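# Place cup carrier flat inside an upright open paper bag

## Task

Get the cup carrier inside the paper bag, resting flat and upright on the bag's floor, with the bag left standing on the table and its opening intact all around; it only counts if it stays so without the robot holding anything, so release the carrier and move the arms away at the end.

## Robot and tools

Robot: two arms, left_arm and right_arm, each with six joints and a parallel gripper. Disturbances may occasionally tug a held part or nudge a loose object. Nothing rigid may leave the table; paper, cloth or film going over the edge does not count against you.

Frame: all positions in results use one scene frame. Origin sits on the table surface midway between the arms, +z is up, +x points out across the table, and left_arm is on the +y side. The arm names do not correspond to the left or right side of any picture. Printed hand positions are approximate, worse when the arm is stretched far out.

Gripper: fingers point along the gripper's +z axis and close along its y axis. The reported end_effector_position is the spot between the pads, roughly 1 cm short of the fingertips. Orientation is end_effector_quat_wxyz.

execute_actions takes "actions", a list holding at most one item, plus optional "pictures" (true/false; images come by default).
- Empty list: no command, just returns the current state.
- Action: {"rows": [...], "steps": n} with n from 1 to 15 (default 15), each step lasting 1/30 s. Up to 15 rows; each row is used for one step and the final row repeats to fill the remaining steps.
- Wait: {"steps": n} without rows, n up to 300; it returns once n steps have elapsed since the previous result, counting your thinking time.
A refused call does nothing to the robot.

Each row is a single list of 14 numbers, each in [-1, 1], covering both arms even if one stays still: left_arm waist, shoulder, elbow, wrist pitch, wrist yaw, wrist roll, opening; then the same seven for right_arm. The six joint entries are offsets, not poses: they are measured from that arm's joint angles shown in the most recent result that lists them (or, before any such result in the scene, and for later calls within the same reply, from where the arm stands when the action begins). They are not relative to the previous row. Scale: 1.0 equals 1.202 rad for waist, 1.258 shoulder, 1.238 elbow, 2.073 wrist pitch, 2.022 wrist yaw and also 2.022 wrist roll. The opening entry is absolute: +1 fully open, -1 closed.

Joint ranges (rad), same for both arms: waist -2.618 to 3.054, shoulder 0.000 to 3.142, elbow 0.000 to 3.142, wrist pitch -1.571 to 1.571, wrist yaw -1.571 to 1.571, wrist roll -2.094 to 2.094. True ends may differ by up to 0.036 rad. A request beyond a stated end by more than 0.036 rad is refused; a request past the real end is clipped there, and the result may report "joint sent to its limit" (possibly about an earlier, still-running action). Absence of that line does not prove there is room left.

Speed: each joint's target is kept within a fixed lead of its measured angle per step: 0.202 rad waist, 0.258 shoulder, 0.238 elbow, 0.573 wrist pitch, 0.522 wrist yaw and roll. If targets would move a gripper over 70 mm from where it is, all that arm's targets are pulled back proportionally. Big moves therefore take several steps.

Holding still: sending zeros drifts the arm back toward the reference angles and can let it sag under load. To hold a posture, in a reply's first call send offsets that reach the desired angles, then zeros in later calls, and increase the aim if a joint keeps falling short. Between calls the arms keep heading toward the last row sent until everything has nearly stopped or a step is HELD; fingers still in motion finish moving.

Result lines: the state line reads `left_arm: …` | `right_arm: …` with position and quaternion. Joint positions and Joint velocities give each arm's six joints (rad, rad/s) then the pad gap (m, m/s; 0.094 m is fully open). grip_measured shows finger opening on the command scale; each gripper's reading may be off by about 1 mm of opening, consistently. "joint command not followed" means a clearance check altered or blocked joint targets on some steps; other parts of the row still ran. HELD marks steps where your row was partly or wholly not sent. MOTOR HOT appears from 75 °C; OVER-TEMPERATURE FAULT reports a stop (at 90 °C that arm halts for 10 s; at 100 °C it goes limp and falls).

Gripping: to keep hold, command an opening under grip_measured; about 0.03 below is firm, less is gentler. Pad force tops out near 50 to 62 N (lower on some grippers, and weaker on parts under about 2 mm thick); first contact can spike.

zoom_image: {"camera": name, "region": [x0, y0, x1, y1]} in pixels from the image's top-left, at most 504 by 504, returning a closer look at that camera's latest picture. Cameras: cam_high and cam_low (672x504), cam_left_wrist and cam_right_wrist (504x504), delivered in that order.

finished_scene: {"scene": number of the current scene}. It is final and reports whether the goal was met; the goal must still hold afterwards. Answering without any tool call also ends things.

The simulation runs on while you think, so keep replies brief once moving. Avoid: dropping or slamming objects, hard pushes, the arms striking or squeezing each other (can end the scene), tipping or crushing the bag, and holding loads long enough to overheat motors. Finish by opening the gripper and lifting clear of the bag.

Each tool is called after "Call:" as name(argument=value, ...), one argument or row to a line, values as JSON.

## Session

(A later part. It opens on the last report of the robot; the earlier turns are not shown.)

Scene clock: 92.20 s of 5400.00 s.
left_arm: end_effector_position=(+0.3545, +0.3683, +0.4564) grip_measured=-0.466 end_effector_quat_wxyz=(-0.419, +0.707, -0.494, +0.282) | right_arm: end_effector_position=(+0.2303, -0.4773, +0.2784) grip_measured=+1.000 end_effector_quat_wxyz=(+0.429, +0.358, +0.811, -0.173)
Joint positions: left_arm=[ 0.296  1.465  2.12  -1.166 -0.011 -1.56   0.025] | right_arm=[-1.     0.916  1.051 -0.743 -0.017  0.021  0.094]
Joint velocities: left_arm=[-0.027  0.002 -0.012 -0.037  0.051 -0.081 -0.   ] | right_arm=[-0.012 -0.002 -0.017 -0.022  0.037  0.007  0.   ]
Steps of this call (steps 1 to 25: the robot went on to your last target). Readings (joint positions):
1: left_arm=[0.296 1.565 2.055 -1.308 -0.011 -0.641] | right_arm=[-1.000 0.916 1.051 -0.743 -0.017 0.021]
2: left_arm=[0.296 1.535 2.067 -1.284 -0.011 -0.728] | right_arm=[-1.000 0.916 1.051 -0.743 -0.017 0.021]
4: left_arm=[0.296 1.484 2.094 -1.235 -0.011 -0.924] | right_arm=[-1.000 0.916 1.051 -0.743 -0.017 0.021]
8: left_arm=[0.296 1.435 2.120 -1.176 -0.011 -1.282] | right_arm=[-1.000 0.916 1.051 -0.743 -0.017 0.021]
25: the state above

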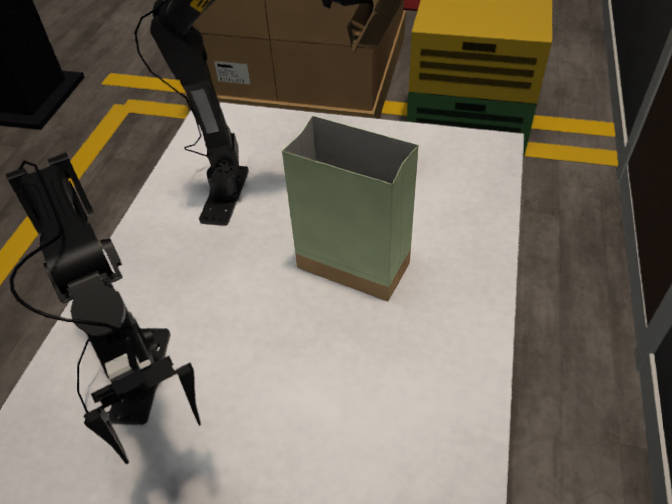

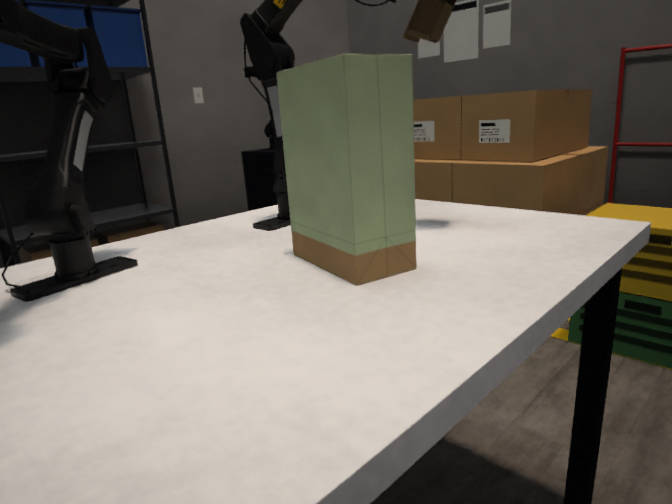

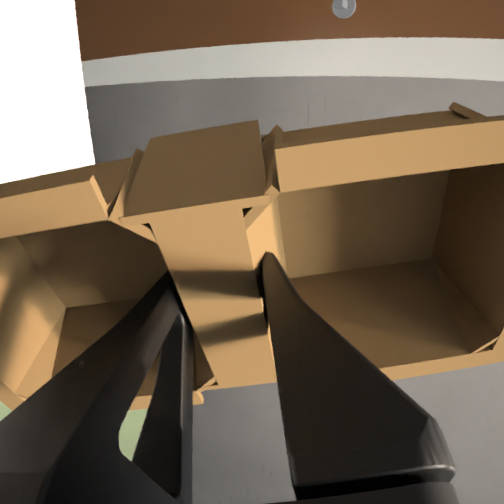

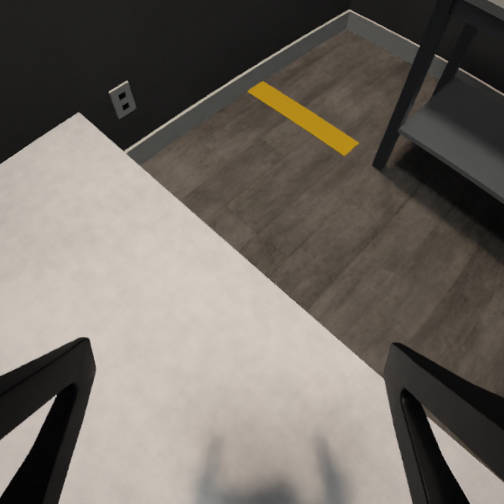

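Call:
execute_actions(
  actions=[
    {"rows":[[-0.05,0,0.01,0,0,0,-0.48,0,0,0,0,0,0,1],[-0.1,0,0.01,0,0,0,-0.48,0,0,0,0,0,0,1],[-0.15,0,0.01,0,0,0,-0.48,0,0,0,0,0,0,1],[-0.2,0,0.01,0,0,0,-0.48,0,0,0,0,0,0,1],[-0.25,0,0.01,0,0,0,-0.48,0,0,0,0,0,0,1],[-0.3,0,0.01,0,0,0,-0.48,0,0,0,0,0,0,1],[-0.35,0,0.01,0,0,0,-0.48,0,0,0,0,0,0,1],[-0.4,0,0.01,0,0,0,-0.48,0,0,0,0,0,0,1],[-0.45,0,0.01,0,0,0,-0.48,0,0,0,0,0,0,1],[-0.5,0,0.01,0,0,0,-0.48,0,0,0,0,0,0,1],[-0.55,0,0.01,0,0,0,-0.48,0,0,0,0,0,0,1],[-0.6,0,0.01,0,0,0,-0.48,0,0,0,0,0,0,1],[-0.64,0,0.01,0,0,0,-0.48,0,0,0,0,0,0,1]]},
  ],
  pictures=false,
)

Call:
execute_actions(
  actions=[
    {"steps":10},
  ],
  pictures=false,
)

Call:
execute_actions(
  actions=[
    {"rows":[[0,0.01,0,-0.01,0,0,-0.48,0,0,0,0,0,0,1],[0,0.02,0,-0.02,0,0,-0.48,0,0,0,0,0,0,1],[0,0.03,0,-0.03,0,0,-0.48,0,0,0,0,0,0,1],[0,0.04,0,-0.04,0,0,-0.48,0,0,0,0,0,0,1],[0,0.05,0,-0.05,0,0,-0.48,0,0,0,0,0,0,1],[0,0.06,0,-0.06,0,0,-0.48,0,0,0,0,0,0,1]]},
  ],
)

Scene clock: 106.77 s of 5400.00 s.
left_arm: end_effector_position=(+0.3514, +0.0947, +0.4544) grip_measured=-0.466 end_effector_quat_wxyz=(+0.277, -0.475, +0.722, -0.420) | right_arm: end_effector_position=(+0.2303, -0.4773, +0.2784) grip_measured=+1.000 end_effector_quat_wxyz=(+0.429, +0.358, +0.811, -0.173)
Joint positions: left_arm=[-0.459  1.47   2.12  -1.166  0.005 -1.566  0.025] | right_arm=[-1.     0.916  1.051 -0.743 -0.017  0.021  0.094]
Joint velocities: left_arm=[-0.676 -0.022 -0.007 -0.066  0.212 -0.081 -0.001] | right_arm=[ 0.002  0.007  0.002 -0.081 -0.022  0.051  0.   ]
Steps of this call (steps 1 to 30: the robot went on to your last target; steps 31 to 90: nothing new was sent; then 11.07 s passed at rest; steps 91 to 105: all 15 steps of this action). Readings (joint positions):
91: left_arm=[0.288 1.465 2.120 -1.166 -0.015 -1.566] | right_arm=[-1.000 0.916 1.051 -0.743 -0.017 0.021]
92: left_arm=[0.265 1.465 2.120 -1.166 -0.022 -1.566] | right_arm=[-1.000 0.916 1.051 -0.743 -0.017 0.021]
94: left_arm=[0.169 1.465 2.120 -1.166 -0.027 -1.566] | right_arm=[-1.000 0.916 1.051 -0.743 -0.017 0.021]
98: left_arm=[-0.081 1.467 2.120 -1.166 -0.018 -1.566] | right_arm=[-1.000 0.916 1.051 -0.743 -0.017 0.021]
105: the state above

Scene clock: 107.10 s of 5400.00 s.
left_arm: end_effector_position=(+0.3490, +0.0892, +0.4544) grip_measured=-0.466 end_effector_quat_wxyz=(+0.274, -0.469, +0.726, -0.421) | right_arm: end_effector_position=(+0.2303, -0.4773, +0.2784) grip_measured=+1.000 end_effector_quat_wxyz=(+0.429, +0.358, +0.811, -0.173)
Joint positions: left_arm=[-0.477  1.47   2.12  -1.166  0.002 -1.566  0.025] | right_arm=[-1.     0.916  1.051 -0.743 -0.017  0.021  0.094]
Joint velocities: left_arm=[-0.012 -0.002 -0.002  0.022  0.051 -0.022 -0.   ] | right_arm=[-0.002  0.007 -0.002 -0.066 -0.007  0.081  0.   ]
Steps of this call (steps 1 to 10: the robot went on to your last target). Readings (joint positions):
1: left_arm=[-0.473 1.470 2.120 -1.166 0.009 -1.566] | right_arm=[-1.000 0.916 1.051 -0.743 -0.017 0.021]
2: left_arm=[-0.477 1.470 2.120 -1.166 0.010 -1.566] | right_arm=[-1.000 0.916 1.051 -0.743 -0.017 0.021]
4: left_arm=[-0.477 1.470 2.120 -1.166 0.006 -1.566] | right_arm=[-1.000 0.916 1.051 -0.743 -0.017 0.021]
8: left_arm=[-0.477 1.470 2.120 -1.166 0.003 -1.566] | right_arm=[-1.000 0.916 1.051 -0.743 -0.017 0.021]
10: the state above

Scene clock: 107.60 s of 5400.00 s.
left_arm: end_effector_position=(+0.3597, +0.0845, +0.3985) grip_measured=-0.466 end_effector_quat_wxyz=(+0.224, -0.495, +0.766, -0.344) | right_arm: end_effector_position=(+0.2303, -0.4773, +0.2784) grip_measured=+1.000 end_effector_quat_wxyz=(+0.429, +0.358, +0.811, -0.173)
Joint positions: left_arm=[-0.477  1.562  2.12  -1.281  0.002 -1.566  0.025] | right_arm=[-1.     0.916  1.051 -0.743 -0.017  0.021  0.094]
Joint velocities: left_arm=[ 0.012 -0.046  0.002 -0.095 -0.037 -0.051 -0.001] | right_arm=[ 0.002 -0.012 -0.002  0.022 -0.051  0.051  0.   ]
Steps of this call (steps 1 to 15: all 15 steps of this action). Readings (joint positions):
1: left_arm=[-0.477 1.470 2.120 -1.168 0.002 -1.566] | right_arm=[-1.000 0.916 1.051 -0.743 -0.017 0.021]
2: left_arm=[-0.477 1.472 2.120 -1.172 0.002 -1.566] | right_arm=[-1.000 0.916 1.051 -0.743 -0.017 0.021]
4: left_arm=[-0.477 1.480 2.120 -1.189 0.002 -1.566] | right_arm=[-1.000 0.916 1.051 -0.743 -0.017 0.021]
8: left_arm=[-0.477 1.525 2.120 -1.242 0.002 -1.566] | right_arm=[-1.000 0.916 1.051 -0.743 -0.017 0.021]
15: the state above

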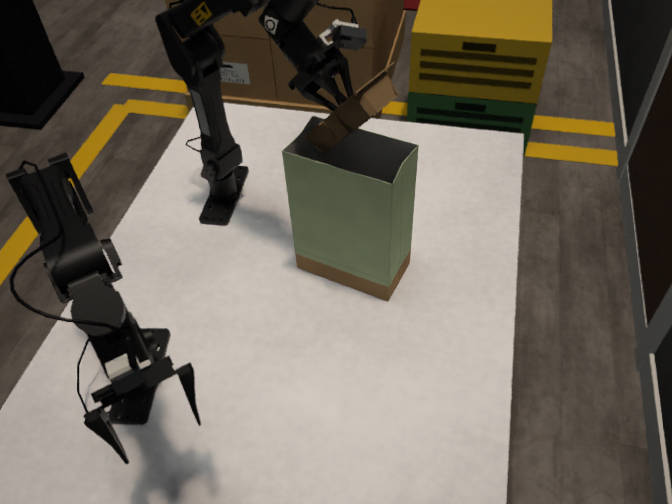

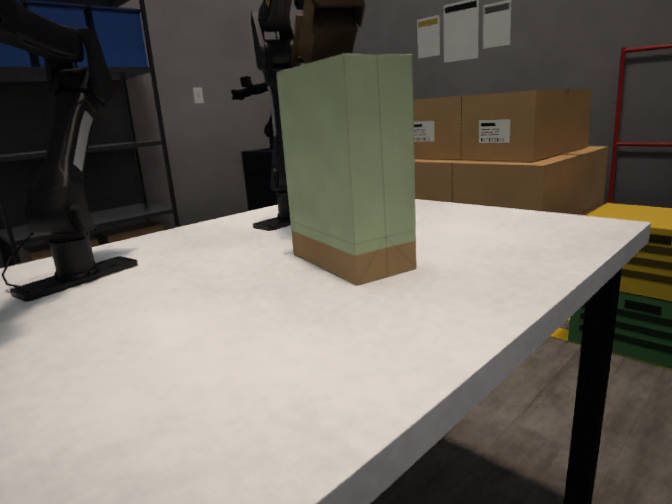

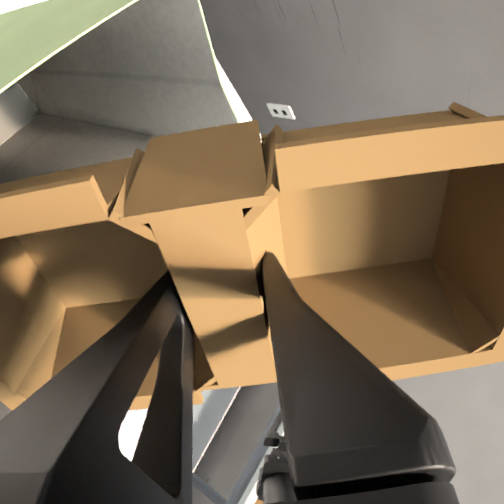

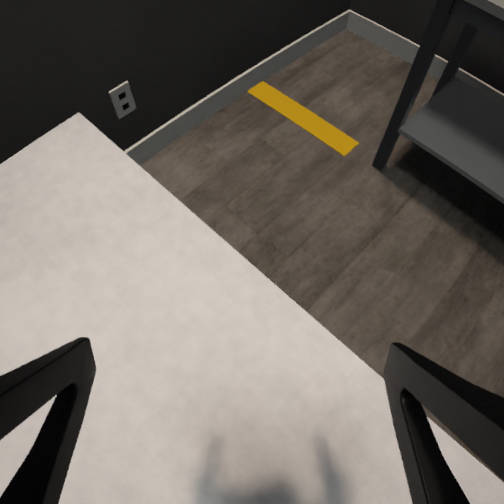

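Call:
zoom_image(
  camera="cam_high",
  region=[260,40,440,200],
)

Region (260, 40, 440, 200) of cam_high's 672x504 image, scaled by 2.800, with more detail than that image has.

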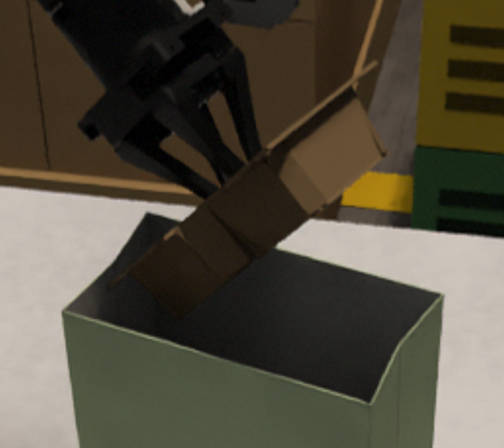

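Call:
execute_actions(
  actions=[
    {"rows":[[0,-0.005,-0.02,0.005,0,0,-0.48,0,0,0,0,0,0,1],[0,-0.01,-0.04,0.01,0,0,-0.48,0,0,0,0,0,0,1],[0,-0.013,-0.06,0.015,0,0,-0.48,0,0,0,0,0,0,1],[0,-0.016,-0.08,0.02,0,0,-0.48,0,0,0,0,0,0,1],[0,-0.02,-0.1,0.025,0,0,-0.48,0,0,0,0,0,0,1],[0,-0.023,-0.12,0.03,0,0,-0.48,0,0,0,0,0,0,1],[0,-0.026,-0.14,0.035,0,0,-0.48,0,0,0,0,0,0,1],[0,-0.03,-0.16,0.04,0,0,-0.48,0,0,0,0,0,0,1],[0,-0.033,-0.18,0.045,0,0,-0.48,0,0,0,0,0,0,1],[0,-0.036,-0.2,0.05,0,0,-0.48,0,0,0,0,0,0,1],[0,-0.04,-0.22,0.055,0,0,-0.48,0,0,0,0,0,0,1],[0,-0.04,-0.24,0.06,0,0,-0.48,0,0,0,0,0,0,1]]},
  ],
  pictures=false,
)

Call:
execute_actions(
  actions=[
    {"steps":10},
  ],
)

Call:
zoom_image(
  camera="cam_high",
  region=[260,60,440,220],
)

Scene clock: 129.80 s of 5400.00 s.
left_arm: end_effector_position=(+0.3640, +0.0823, +0.3175) grip_measured=-0.466 end_effector_quat_wxyz=(+0.181, -0.512, +0.792, -0.280) | right_arm: end_effector_position=(+0.2303, -0.4773, +0.2784) grip_measured=+1.000 end_effector_quat_wxyz=(+0.429, +0.358, +0.811, -0.173)
Joint positions: left_arm=[-0.477  1.54   1.835 -1.187  0.004 -1.566  0.025] | right_arm=[-1.     0.916  1.051 -0.743 -0.017  0.021  0.094]
Joint velocities: left_arm=[ 0.017 -0.007 -0.173  0.051  0.022 -0.066  0.   ] | right_arm=[-0.002  0.002 -0.017  0.037  0.007  0.037  0.   ]
Steps of this call (steps 1 to 15: the robot went on to your last target; steps 16 to 90: nothing new was sent; then 18.70 s passed at rest; steps 91 to 105: all 15 steps of this action). Readings (joint positions):
91: left_arm=[-0.477 1.562 2.120 -1.286 0.002 -1.566] | right_arm=[-1.000 0.916 1.051 -0.743 -0.017 0.021]
92: left_arm=[-0.477 1.561 2.114 -1.282 0.002 -1.566] | right_arm=[-1.000 0.916 1.051 -0.743 -0.017 0.021]
94: left_arm=[-0.477 1.554 2.083 -1.268 0.002 -1.566] | right_arm=[-1.000 0.916 1.051 -0.743 -0.017 0.021]
98: left_arm=[-0.477 1.545 1.984 -1.234 0.002 -1.566] | right_arm=[-1.000 0.916 1.051 -0.743 -0.017 0.021]
105: the state above

Scene clock: 130.13 s of 5400.00 s.
left_arm: end_effector_position=(+0.3648, +0.0816, +0.3232) grip_measured=-0.466 end_effector_quat_wxyz=(+0.187, -0.509, +0.789, -0.290) | right_arm: end_effector_position=(+0.2303, -0.4773, +0.2784) grip_measured=+1.000 end_effector_quat_wxyz=(+0.429, +0.358, +0.811, -0.173)
Joint positions: left_arm=[-0.477  1.53   1.832 -1.169  0.006 -1.566  0.025] | right_arm=[-1.     0.916  1.051 -0.743 -0.017  0.021  0.094]
Joint velocities: left_arm=[-0.017 -0.002 -0.017 -0.066 -0.051  0.037  0.001] | right_arm=[-0.012 -0.012  0.012  0.022  0.051 -0.022  0.   ]
Steps of this call (steps 1 to 10: the robot went on to your last target). Readings (joint positions):
1: left_arm=[-0.477 1.540 1.832 -1.184 0.004 -1.566] | right_arm=[-1.000 0.916 1.051 -0.743 -0.017 0.021]
2: left_arm=[-0.477 1.540 1.832 -1.181 0.005 -1.566] | right_arm=[-1.000 0.916 1.051 -0.743 -0.017 0.021]
4: left_arm=[-0.477 1.536 1.832 -1.174 0.005 -1.566] | right_arm=[-1.000 0.916 1.051 -0.743 -0.017 0.021]
8: left_arm=[-0.477 1.530 1.832 -1.169 0.005 -1.566] | right_arm=[-1.000 0.916 1.051 -0.743 -0.017 0.021]
10: the state above

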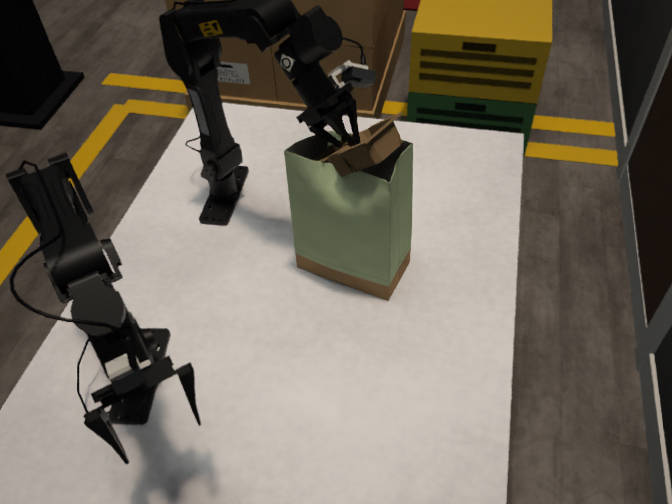

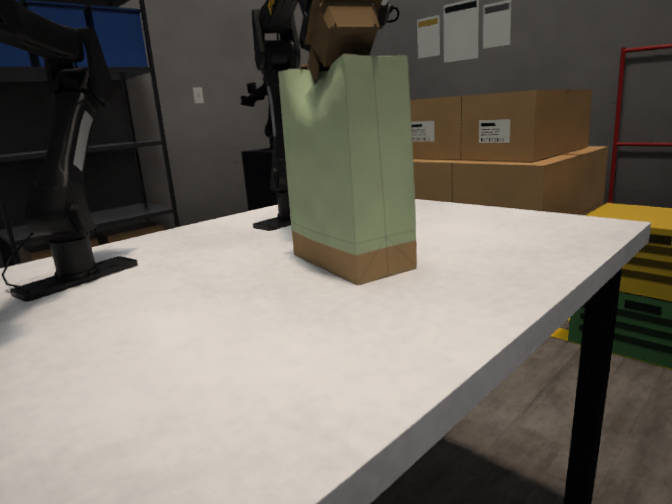

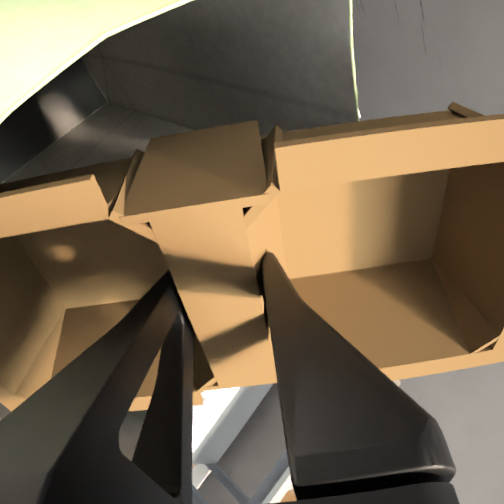

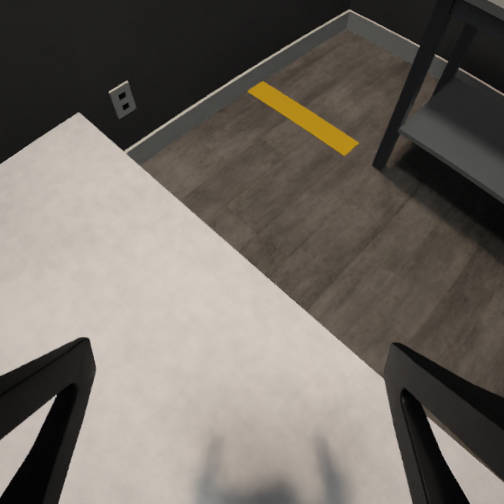

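Region (260, 60, 440, 220) of cam_high's 672x504 image, scaled by 2.800, with more detail than that image has.

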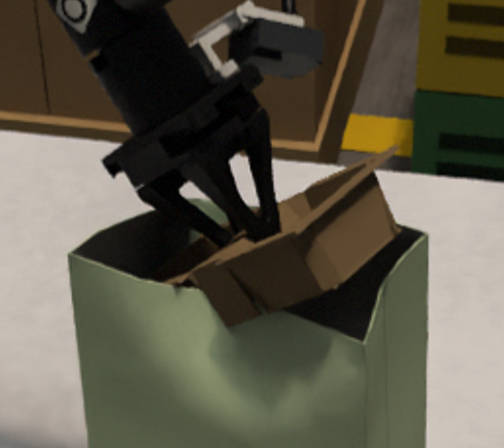

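Call:
execute_actions(
  actions=[],
)

Scene clock: 157.30 s of 5400.00 s.
left_arm: end_effector_position=(+0.3648, +0.0815, +0.3232) grip_measured=-0.466 end_effector_quat_wxyz=(+0.186, -0.509, +0.789, -0.290) | right_arm: end_effector_position=(+0.2303, -0.4773, +0.2784) grip_measured=+1.000 end_effector_quat_wxyz=(+0.429, +0.358, +0.811, -0.173)
Joint positions: left_arm=[-0.477  1.53   1.832 -1.169  0.006 -1.566  0.025] | right_arm=[-1.     0.916  1.051 -0.743 -0.017  0.021  0.094]
Joint velocities: left_arm=[-0.012 -0.012  0.007 -0.081  0.051  0.007  0.001] | right_arm=[ 0.002  0.012  0.002  0.007 -0.022 -0.007  0.   ]
Steps of this call (steps 1 to 30: the robot went on to your last target; steps 31 to 90: nothing new was sent; then 24.17 s passed at rest). Readings (joint positions):
1: left_arm=[-0.477 1.530 1.832 -1.169 0.006 -1.566] | right_arm=[-1.000 0.916 1.051 -0.743 -0.017 0.021]
2: left_arm=[-0.477 1.530 1.832 -1.169 0.006 -1.566] | right_arm=[-1.000 0.916 1.051 -0.743 -0.017 0.021]
4: left_arm=[-0.477 1.530 1.832 -1.169 0.006 -1.566] | right_arm=[-1.000 0.916 1.051 -0.743 -0.017 0.021]
8: left_arm=[-0.477 1.530 1.832 -1.169 0.006 -1.566] | right_arm=[-1.000 0.916 1.051 -0.743 -0.017 0.021]
90: the state above
All arms were judged still, so your last target was given up. Only a new action makes them travel on or press farther. Fingers that are still opening or closing keep moving.

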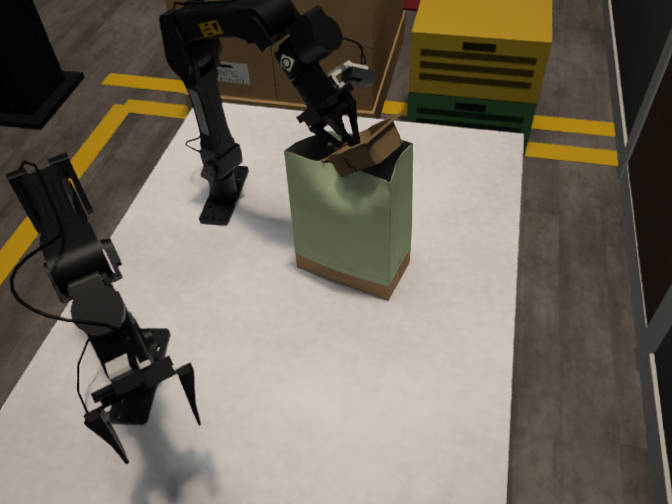

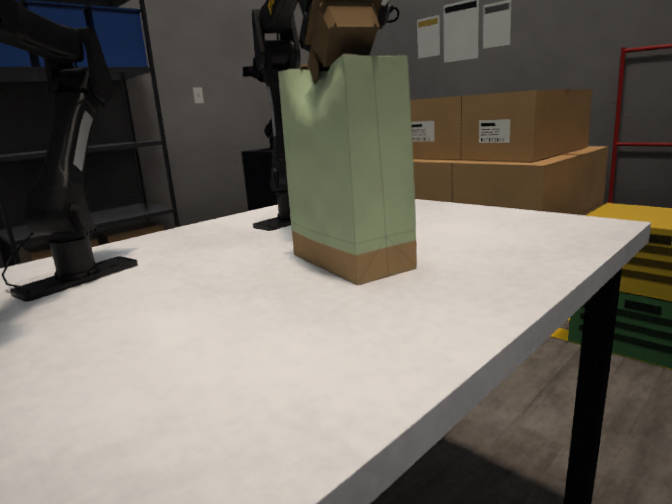

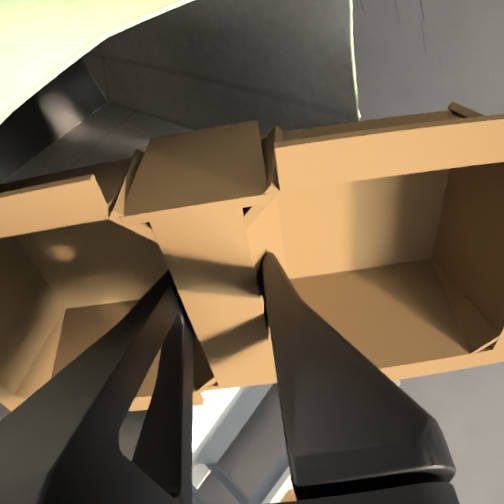

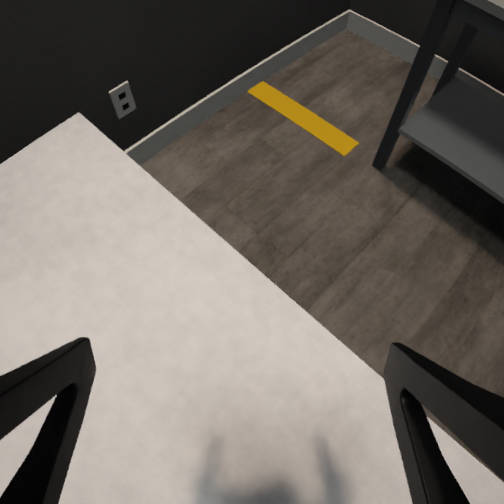

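Call:
execute_actions(
  actions=[
    {"rows":[[0,0,0.04,0,0,0,-0.48,0,0,0,0,0,0,1],[0,0,0.08,-0.01,0,0,-0.48,0,0,0,0,0,0,1],[0,0.01,0.12,-0.02,0,0,-0.48,0,0,0,0,0,0,1],[0,0.01,0.16,-0.03,0,0,-0.48,0,0,0,0,0,0,1],[0,0.02,0.2,-0.04,0,0,-0.48,0,0,0,0,0,0,1],[0,0.024,0.25,-0.054,0,0,-0.48,0,0,0,0,0,0,1]]},
  ],
  pictures=false,
)

Call:
execute_actions(
  actions=[
    {"rows":[[0.02,0,0.02,0,0,0,-0.48,0,0,0,0,0,0,1],[0.04,0,0.02,0,0,0,-0.48,0,0,0,0,0,0,1],[0.065,0,0.02,0,0,0,-0.48,0,0,0,0,0,0,1]]},
  ],
  pictures=false,
)

Call:
execute_actions(
  actions=[
    {"steps":20},
  ],
)

Call:
zoom_image(
  camera="cam_high",
  region=[240,40,460,220],
)

Scene clock: 173.47 s of 5400.00 s.
left_arm: end_effector_position=(+0.3609, +0.0828, +0.4068) grip_measured=-0.466 end_effector_quat_wxyz=(+0.230, -0.490, +0.760, -0.359) | right_arm: end_effector_position=(+0.2303, -0.4773, +0.2784) grip_measured=+1.000 end_effector_quat_wxyz=(+0.429, +0.358, +0.811, -0.173)
Joint positions: left_arm=[-0.477  1.556  2.124 -1.258  0.009 -1.566  0.025] | right_arm=[-1.     0.916  1.051 -0.743 -0.017  0.021  0.094]
Joint velocities: left_arm=[ 0.017  0.042 -0.017 -0.11  -0.081 -0.081  0.001] | right_arm=[ 0.007 -0.002 -0.007 -0.081 -0.11   0.037  0.   ]
Steps of this call (steps 1 to 90: nothing new was sent; then 12.67 s passed at rest; steps 91 to 105: all 15 steps of this action). Readings (joint positions):
91: left_arm=[-0.477 1.530 1.834 -1.169 0.007 -1.566] | right_arm=[-1.000 0.916 1.051 -0.743 -0.017 0.021]
92: left_arm=[-0.477 1.533 1.846 -1.177 0.008 -1.566] | right_arm=[-1.000 0.916 1.051 -0.743 -0.017 0.021]
94: left_arm=[-0.477 1.549 1.909 -1.204 0.009 -1.566] | right_arm=[-1.000 0.916 1.051 -0.743 -0.017 0.021]
98: left_arm=[-0.477 1.573 2.081 -1.235 0.009 -1.566] | right_arm=[-1.000 0.916 1.051 -0.743 -0.017 0.021]
105: the state above

Scene clock: 173.97 s of 5400.00 s.
left_arm: end_effector_position=(+0.3716, +0.1094, +0.4057) grip_measured=-0.466 end_effector_quat_wxyz=(+0.242, -0.519, +0.742, -0.349) | right_arm: end_effector_position=(+0.2303, -0.4773, +0.2784) grip_measured=+1.000 end_effector_quat_wxyz=(+0.429, +0.358, +0.811, -0.173)
Joint positions: left_arm=[-0.401  1.557  2.124 -1.261  0.011 -1.566  0.025] | right_arm=[-1.     0.916  1.051 -0.743 -0.017  0.021  0.094]
Joint velocities: left_arm=[-0.022  0.002  0.017  0.066 -0.007  0.037 -0.   ] | right_arm=[ 0.007  0.022 -0.002  0.051  0.022  0.081  0.   ]
Steps of this call (steps 1 to 15: all 15 steps of this action). Readings (joint positions):
1: left_arm=[-0.475 1.557 2.124 -1.261 0.010 -1.566] | right_arm=[-1.000 0.916 1.051 -0.743 -0.017 0.021]
2: left_arm=[-0.467 1.557 2.124 -1.261 0.013 -1.566] | right_arm=[-1.000 0.916 1.051 -0.743 -0.017 0.021]
4: left_arm=[-0.434 1.557 2.124 -1.261 0.017 -1.566] | right_arm=[-1.000 0.916 1.051 -0.743 -0.017 0.021]
8: left_arm=[-0.401 1.557 2.124 -1.261 0.011 -1.566] | right_arm=[-1.000 0.916 1.051 -0.743 -0.017 0.021]
15: the state above

Scene clock: 174.63 s of 5400.00 s.
left_arm: end_effector_position=(+0.3716, +0.1094, +0.4057) grip_measured=-0.466 end_effector_quat_wxyz=(+0.242, -0.519, +0.742, -0.349) | right_arm: end_effector_position=(+0.2303, -0.4773, +0.2784) grip_measured=+1.000 end_effector_quat_wxyz=(+0.429, +0.358, +0.811, -0.173)
Joint positions: left_arm=[-0.401  1.557  2.124 -1.261  0.011 -1.566  0.025] | right_arm=[-1.     0.916  1.051 -0.743 -0.017  0.021  0.094]
Joint velocities: left_arm=[ 0.002  0.012  0.002 -0.007  0.139 -0.095  0.001] | right_arm=[ 0.002 -0.017  0.017  0.022 -0.081  0.007  0.   ]
Steps of this call (steps 1 to 15: the robot went on to your last target; steps 16 to 20: nothing new was sent). Readings (joint positions):
1: left_arm=[-0.401 1.557 2.124 -1.261 0.011 -1.566] | right_arm=[-1.000 0.916 1.051 -0.743 -0.017 0.021]
2: left_arm=[-0.401 1.557 2.124 -1.261 0.011 -1.566] | right_arm=[-1.000 0.916 1.051 -0.743 -0.017 0.021]
4: left_arm=[-0.401 1.557 2.124 -1.261 0.011 -1.566] | right_arm=[-1.000 0.916 1.051 -0.743 -0.017 0.021]
8: left_arm=[-0.401 1.557 2.124 -1.261 0.011 -1.566] | right_arm=[-1.000 0.916 1.051 -0.743 -0.017 0.021]
20: the state above
All arms were judged still, so your last target was given up. Only a new action makes them travel on or press farther. Fingers that are still opening or closing keep moving.

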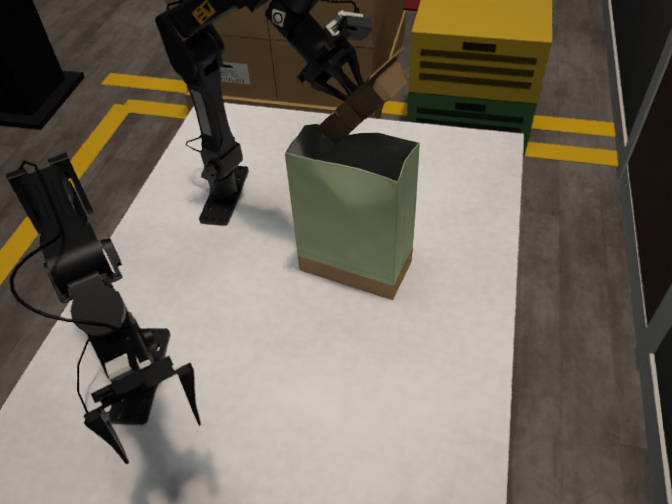

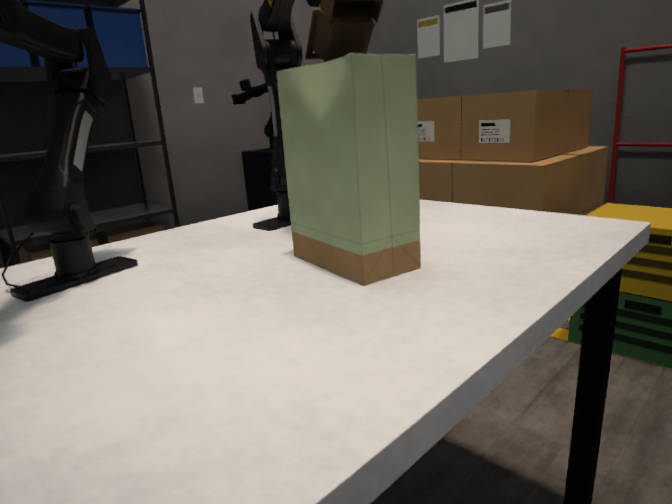

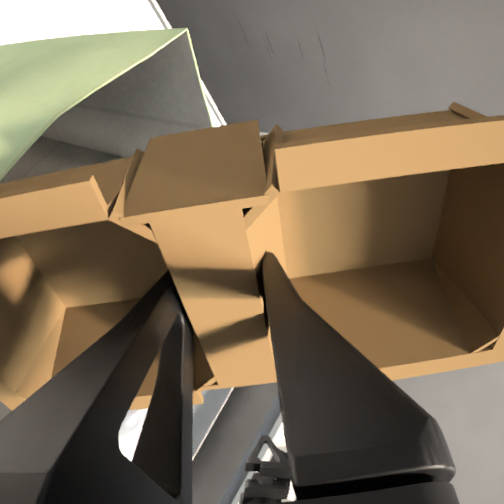

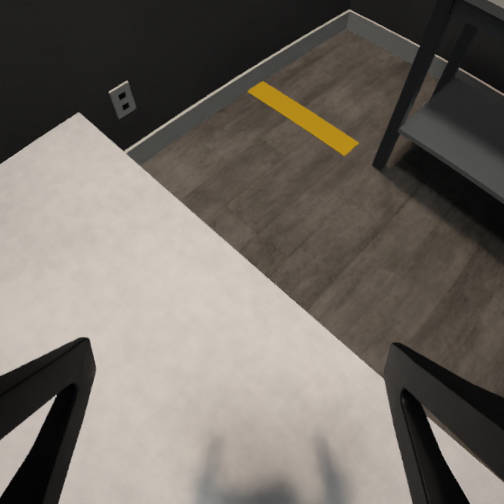

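Region (240, 40, 460, 220) of cam_high's 672x504 image, scaled by 2.291, with more detail than that image has; it fills the top 412 rows of this view, and the rest is white.

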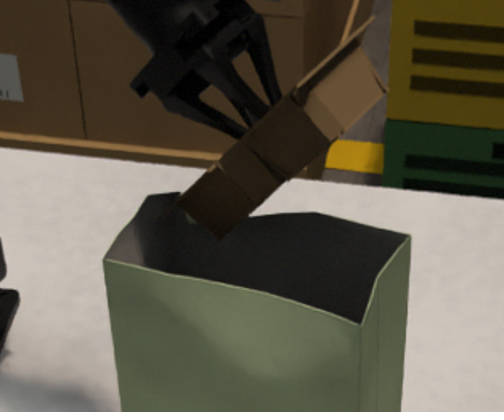

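Call:
execute_actions(
  actions=[
    {"rows":[[0,0,-0.02,0,0,0,-0.48,0,0,0,0,0,0,1],[0,0,-0.04,0,0,0,-0.48,0,0,0,0,0,0,1],[0,0,-0.06,0.01,0,0,-0.48,0,0,0,0,0,0,1],[0,0,-0.08,0.01,0,0,-0.48,0,0,0,0,0,0,1],[0,0,-0.1,0.02,0,0,-0.48,0,0,0,0,0,0,1],[0,-0.01,-0.12,0.022,0,0,-0.48,0,0,0,0,0,0,1]]},
  ],
)

Call:
zoom_image(
  camera="cam_high",
  region=[240,40,460,220],
)

Call:
zoom_image(
  camera="cam_low",
  region=[250,0,450,140],
)

Scene clock: 186.77 s of 5400.00 s.
left_arm: end_effector_position=(+0.3768, +0.1075, +0.3557) grip_measured=-0.466 end_effector_quat_wxyz=(+0.209, -0.533, +0.762, -0.304) | right_arm: end_effector_position=(+0.2303, -0.4773, +0.2784) grip_measured=+1.000 end_effector_quat_wxyz=(+0.429, +0.358, +0.811, -0.173)
Joint positions: left_arm=[-0.401  1.561  1.978 -1.232  0.012 -1.566  0.025] | right_arm=[-1.     0.916  1.051 -0.743 -0.017  0.021  0.094]
Joint velocities: left_arm=[-0.032 -0.012 -0.017  0.007 -0.066 -0.037  0.   ] | right_arm=[-0.012  0.002 -0.002 -0.037 -0.022  0.037  0.   ]
Steps of this call (steps 1 to 90: nothing new was sent; then 8.63 s passed at rest; steps 91 to 105: all 15 steps of this action). Readings (joint positions):
91: left_arm=[-0.401 1.557 2.124 -1.261 0.011 -1.566] | right_arm=[-1.000 0.916 1.051 -0.743 -0.017 0.021]
92: left_arm=[-0.401 1.557 2.118 -1.259 0.011 -1.566] | right_arm=[-1.000 0.916 1.051 -0.743 -0.017 0.021]
94: left_arm=[-0.401 1.555 2.090 -1.251 0.011 -1.566] | right_arm=[-1.000 0.916 1.051 -0.743 -0.017 0.021]
98: left_arm=[-0.401 1.557 1.998 -1.237 0.012 -1.566] | right_arm=[-1.000 0.916 1.051 -0.743 -0.017 0.021]
105: the state above

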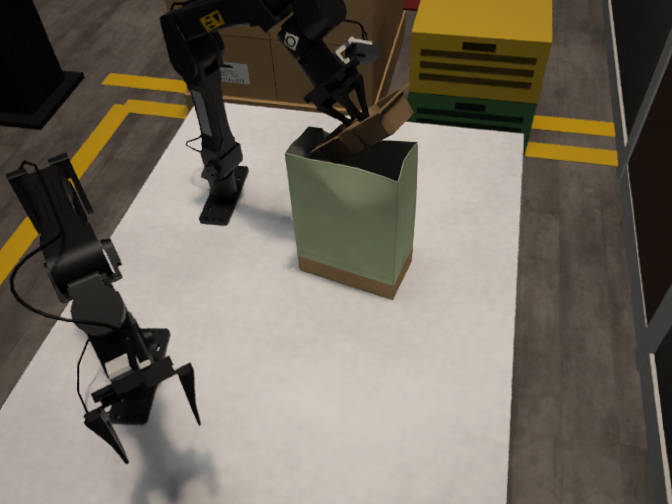

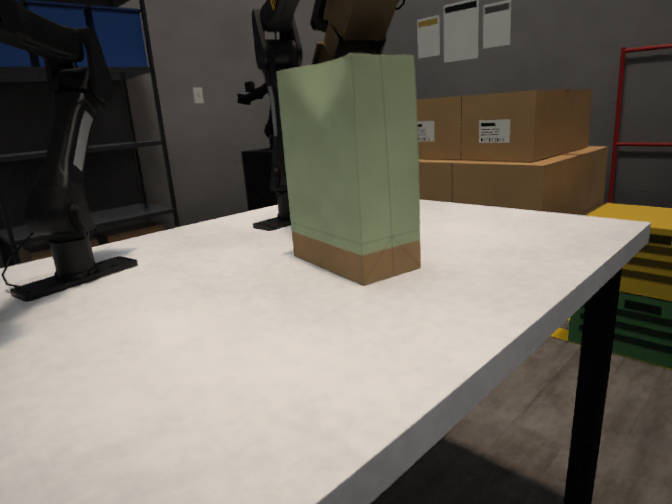

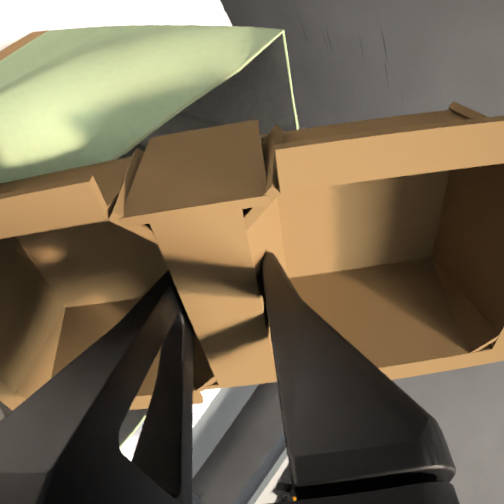

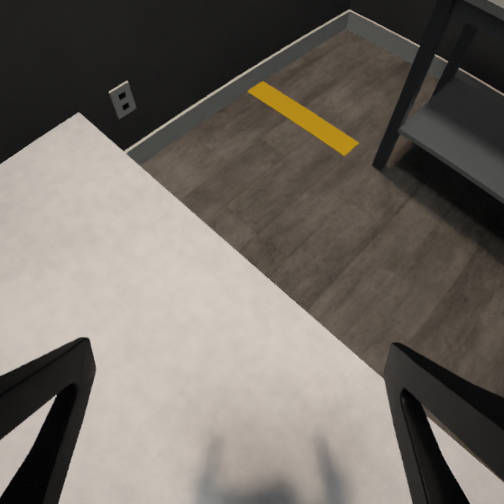

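Region (240, 40, 460, 220) of cam_high's 672x504 image, scaled by 2.291, with more detail than that image has; it fills the top 412 rows of this view, and the rest is white.

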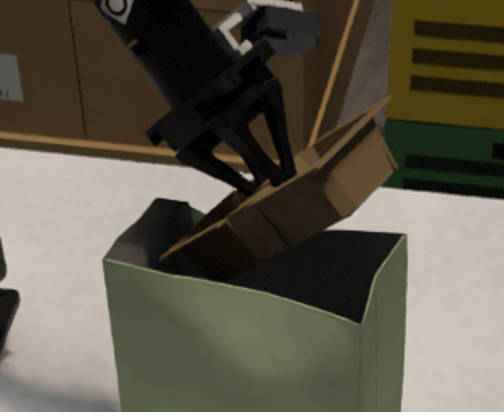

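Region (250, 0, 450, 140) of cam_low's 672x504 image, scaled by 2.520, with more detail than that image has; it fills the top 353 rows of this view, and the rest is white.

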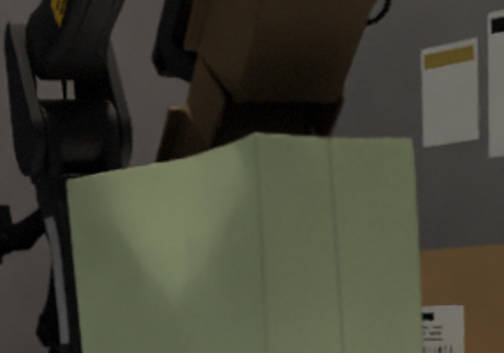

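Call:
execute_actions(
  actions=[
    {"rows":[[-0.01,0,-0.02,0,0,0,-0.48,0,0,0,0,0,0,1],[-0.02,0,-0.04,0,0,0,-0.48,0,0,0,0,0,0,1],[-0.02,0,-0.06,0.01,0,0,-0.48,0,0,0,0,0,0,1],[-0.02,0,-0.08,0.01,0,0,-0.48,0,0,0,0,0,0,1],[-0.02,-0.01,-0.1,0.02,0,0,-0.48,0,0,0,0,0,0,1],[-0.02,-0.02,-0.11,0.022,0,0,-0.48,0,0,0,0,0,0,1]]},
  ],
)

Call:
zoom_image(
  camera="cam_high",
  region=[240,40,460,220],
)

Scene clock: 196.23 s of 5400.00 s.
left_arm: end_effector_position=(+0.3735, +0.1010, +0.3140) grip_measured=-0.466 end_effector_quat_wxyz=(+0.181, -0.535, +0.780, -0.270) | right_arm: end_effector_position=(+0.2303, -0.4773, +0.2784) grip_measured=+1.000 end_effector_quat_wxyz=(+0.429, +0.358, +0.811, -0.173)
Joint positions: left_arm=[-0.419  1.556  1.846 -1.198  0.013 -1.566  0.025] | right_arm=[-1.     0.916  1.051 -0.743 -0.017  0.021  0.094]
Joint velocities: left_arm=[-0.027  0.012  0.007  0.022 -0.007 -0.051 -0.001] | right_arm=[ 0.002  0.017  0.002 -0.037  0.037 -0.022  0.   ]
Steps of this call (steps 1 to 15: the robot went on to your last target; steps 16 to 90: nothing new was sent; then 5.97 s passed at rest; steps 91 to 105: all 15 steps of this action). Readings (joint positions):
91: left_arm=[-0.401 1.561 1.978 -1.230 0.012 -1.566] | right_arm=[-1.000 0.916 1.051 -0.743 -0.017 0.021]
92: left_arm=[-0.403 1.561 1.973 -1.228 0.011 -1.566] | right_arm=[-1.000 0.916 1.051 -0.743 -0.017 0.021]
94: left_arm=[-0.412 1.559 1.945 -1.220 0.011 -1.566] | right_arm=[-1.000 0.916 1.051 -0.743 -0.017 0.021]
98: left_arm=[-0.419 1.558 1.860 -1.204 0.013 -1.566] | right_arm=[-1.000 0.916 1.051 -0.743 -0.017 0.021]
105: the state above

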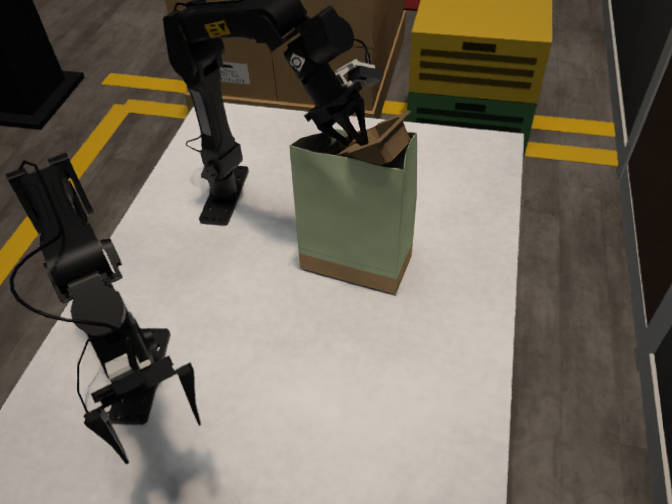

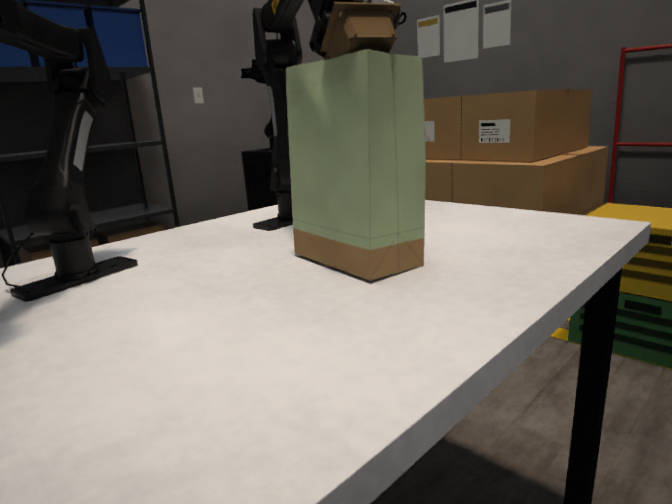

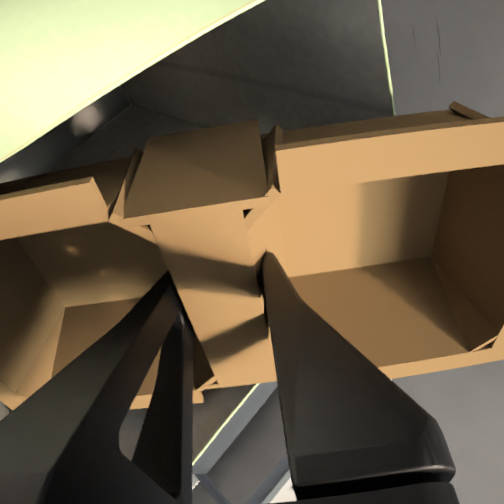

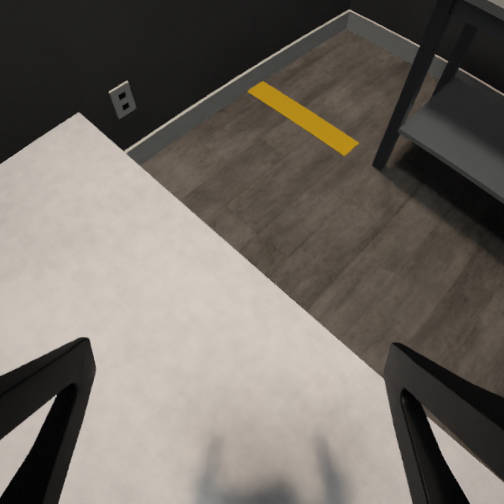

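Region (240, 40, 460, 220) of cam_high's 672x504 image, scaled by 2.291, with more detail than that image has; it fills the top 412 rows of this view, and the rest is white.

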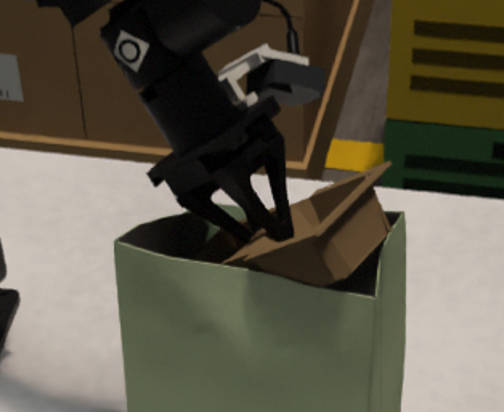

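Call:
execute_actions(
  actions=[
    {"rows":[[-0.01,-0.02,-0.02,0,0,0,-0.48,0,0,0,0,0,0,1],[-0.015,-0.03,-0.04,0,0,0,-0.48,0,0,0,0,0,0,1],[-0.015,-0.04,-0.06,0,0,0,-0.48,0,0,0,0,0,0,1],[-0.015,-0.045,-0.08,0.01,0,0,-0.48,0,0,0,0,0,0,1],[-0.015,-0.05,-0.1,0.015,0,0,-0.48,0,0,0,0,0,0,1],[-0.015,-0.05,-0.12,0.02,0,0,-0.48,0,0,0,0,0,0,1]]},
  ],
)

Call:
zoom_image(
  camera="cam_high",
  region=[240,40,460,220],
)

Scene clock: 206.03 s of 5400.00 s.
left_arm: end_effector_position=(+0.3613, +0.1003, +0.2891) grip_measured=-0.466 end_effector_quat_wxyz=(+0.167, -0.534, +0.788, -0.256) | right_arm: end_effector_position=(+0.2303, -0.4773, +0.2784) grip_measured=+1.000 end_effector_quat_wxyz=(+0.429, +0.358, +0.811, -0.173)
Joint positions: left_arm=[-0.43   1.508  1.715 -1.156  0.017 -1.566  0.025] | right_arm=[-1.     0.916  1.051 -0.743 -0.017  0.021  0.094]
Joint velocities: left_arm=[-0.012 -0.002  0.012  0.037 -0.007  0.022  0.   ] | right_arm=[-0.012  0.007 -0.012 -0.037 -0.022 -0.022  0.   ]
Steps of this call (steps 1 to 15: the robot went on to your last target; steps 16 to 90: nothing new was sent; then 6.30 s passed at rest; steps 91 to 105: all 15 steps of this action). Readings (joint positions):
91: left_arm=[-0.419 1.556 1.846 -1.196 0.013 -1.566] | right_arm=[-1.000 0.916 1.051 -0.743 -0.017 0.021]
92: left_arm=[-0.420 1.553 1.840 -1.193 0.013 -1.566] | right_arm=[-1.000 0.916 1.051 -0.743 -0.017 0.021]
94: left_arm=[-0.426 1.536 1.804 -1.184 0.013 -1.566] | right_arm=[-1.000 0.916 1.051 -0.743 -0.017 0.021]
98: left_arm=[-0.430 1.508 1.728 -1.171 0.015 -1.566] | right_arm=[-1.000 0.916 1.051 -0.743 -0.017 0.021]
105: the state above

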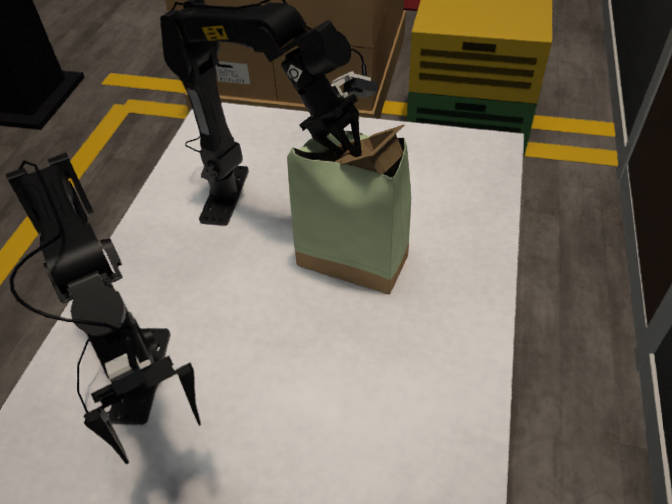

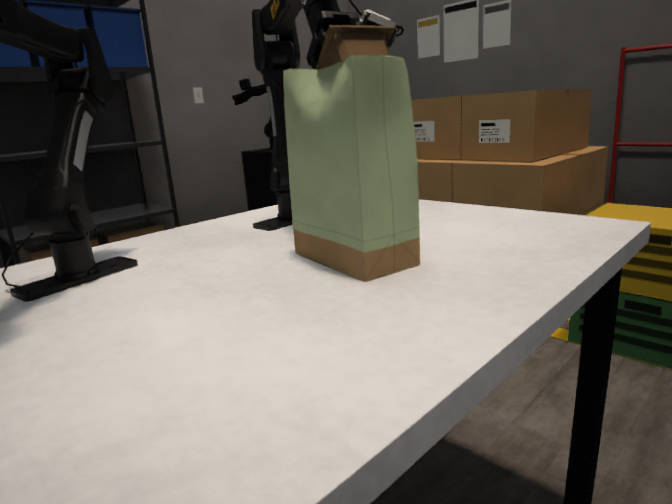

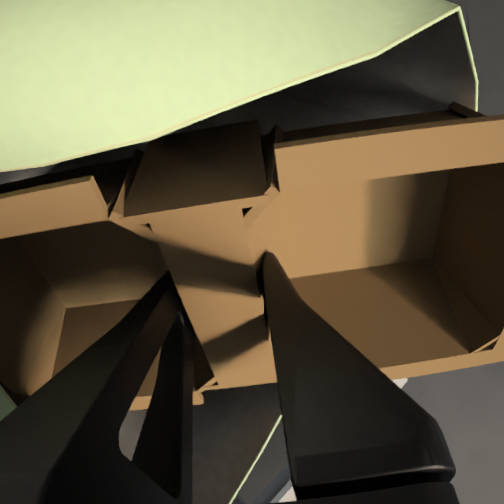

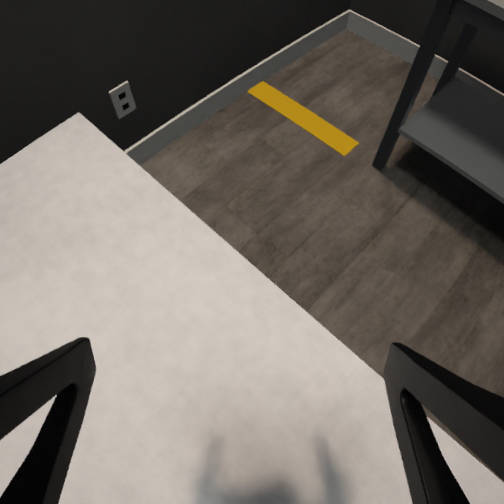

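Region (240, 40, 460, 220) of cam_high's 672x504 image, scaled by 2.291, with more detail than that image has; it fills the top 412 rows of this view, and the rest is white.

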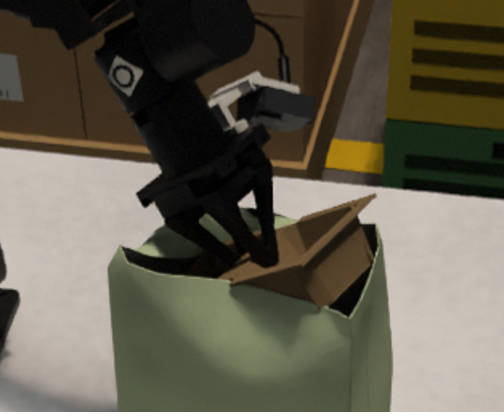

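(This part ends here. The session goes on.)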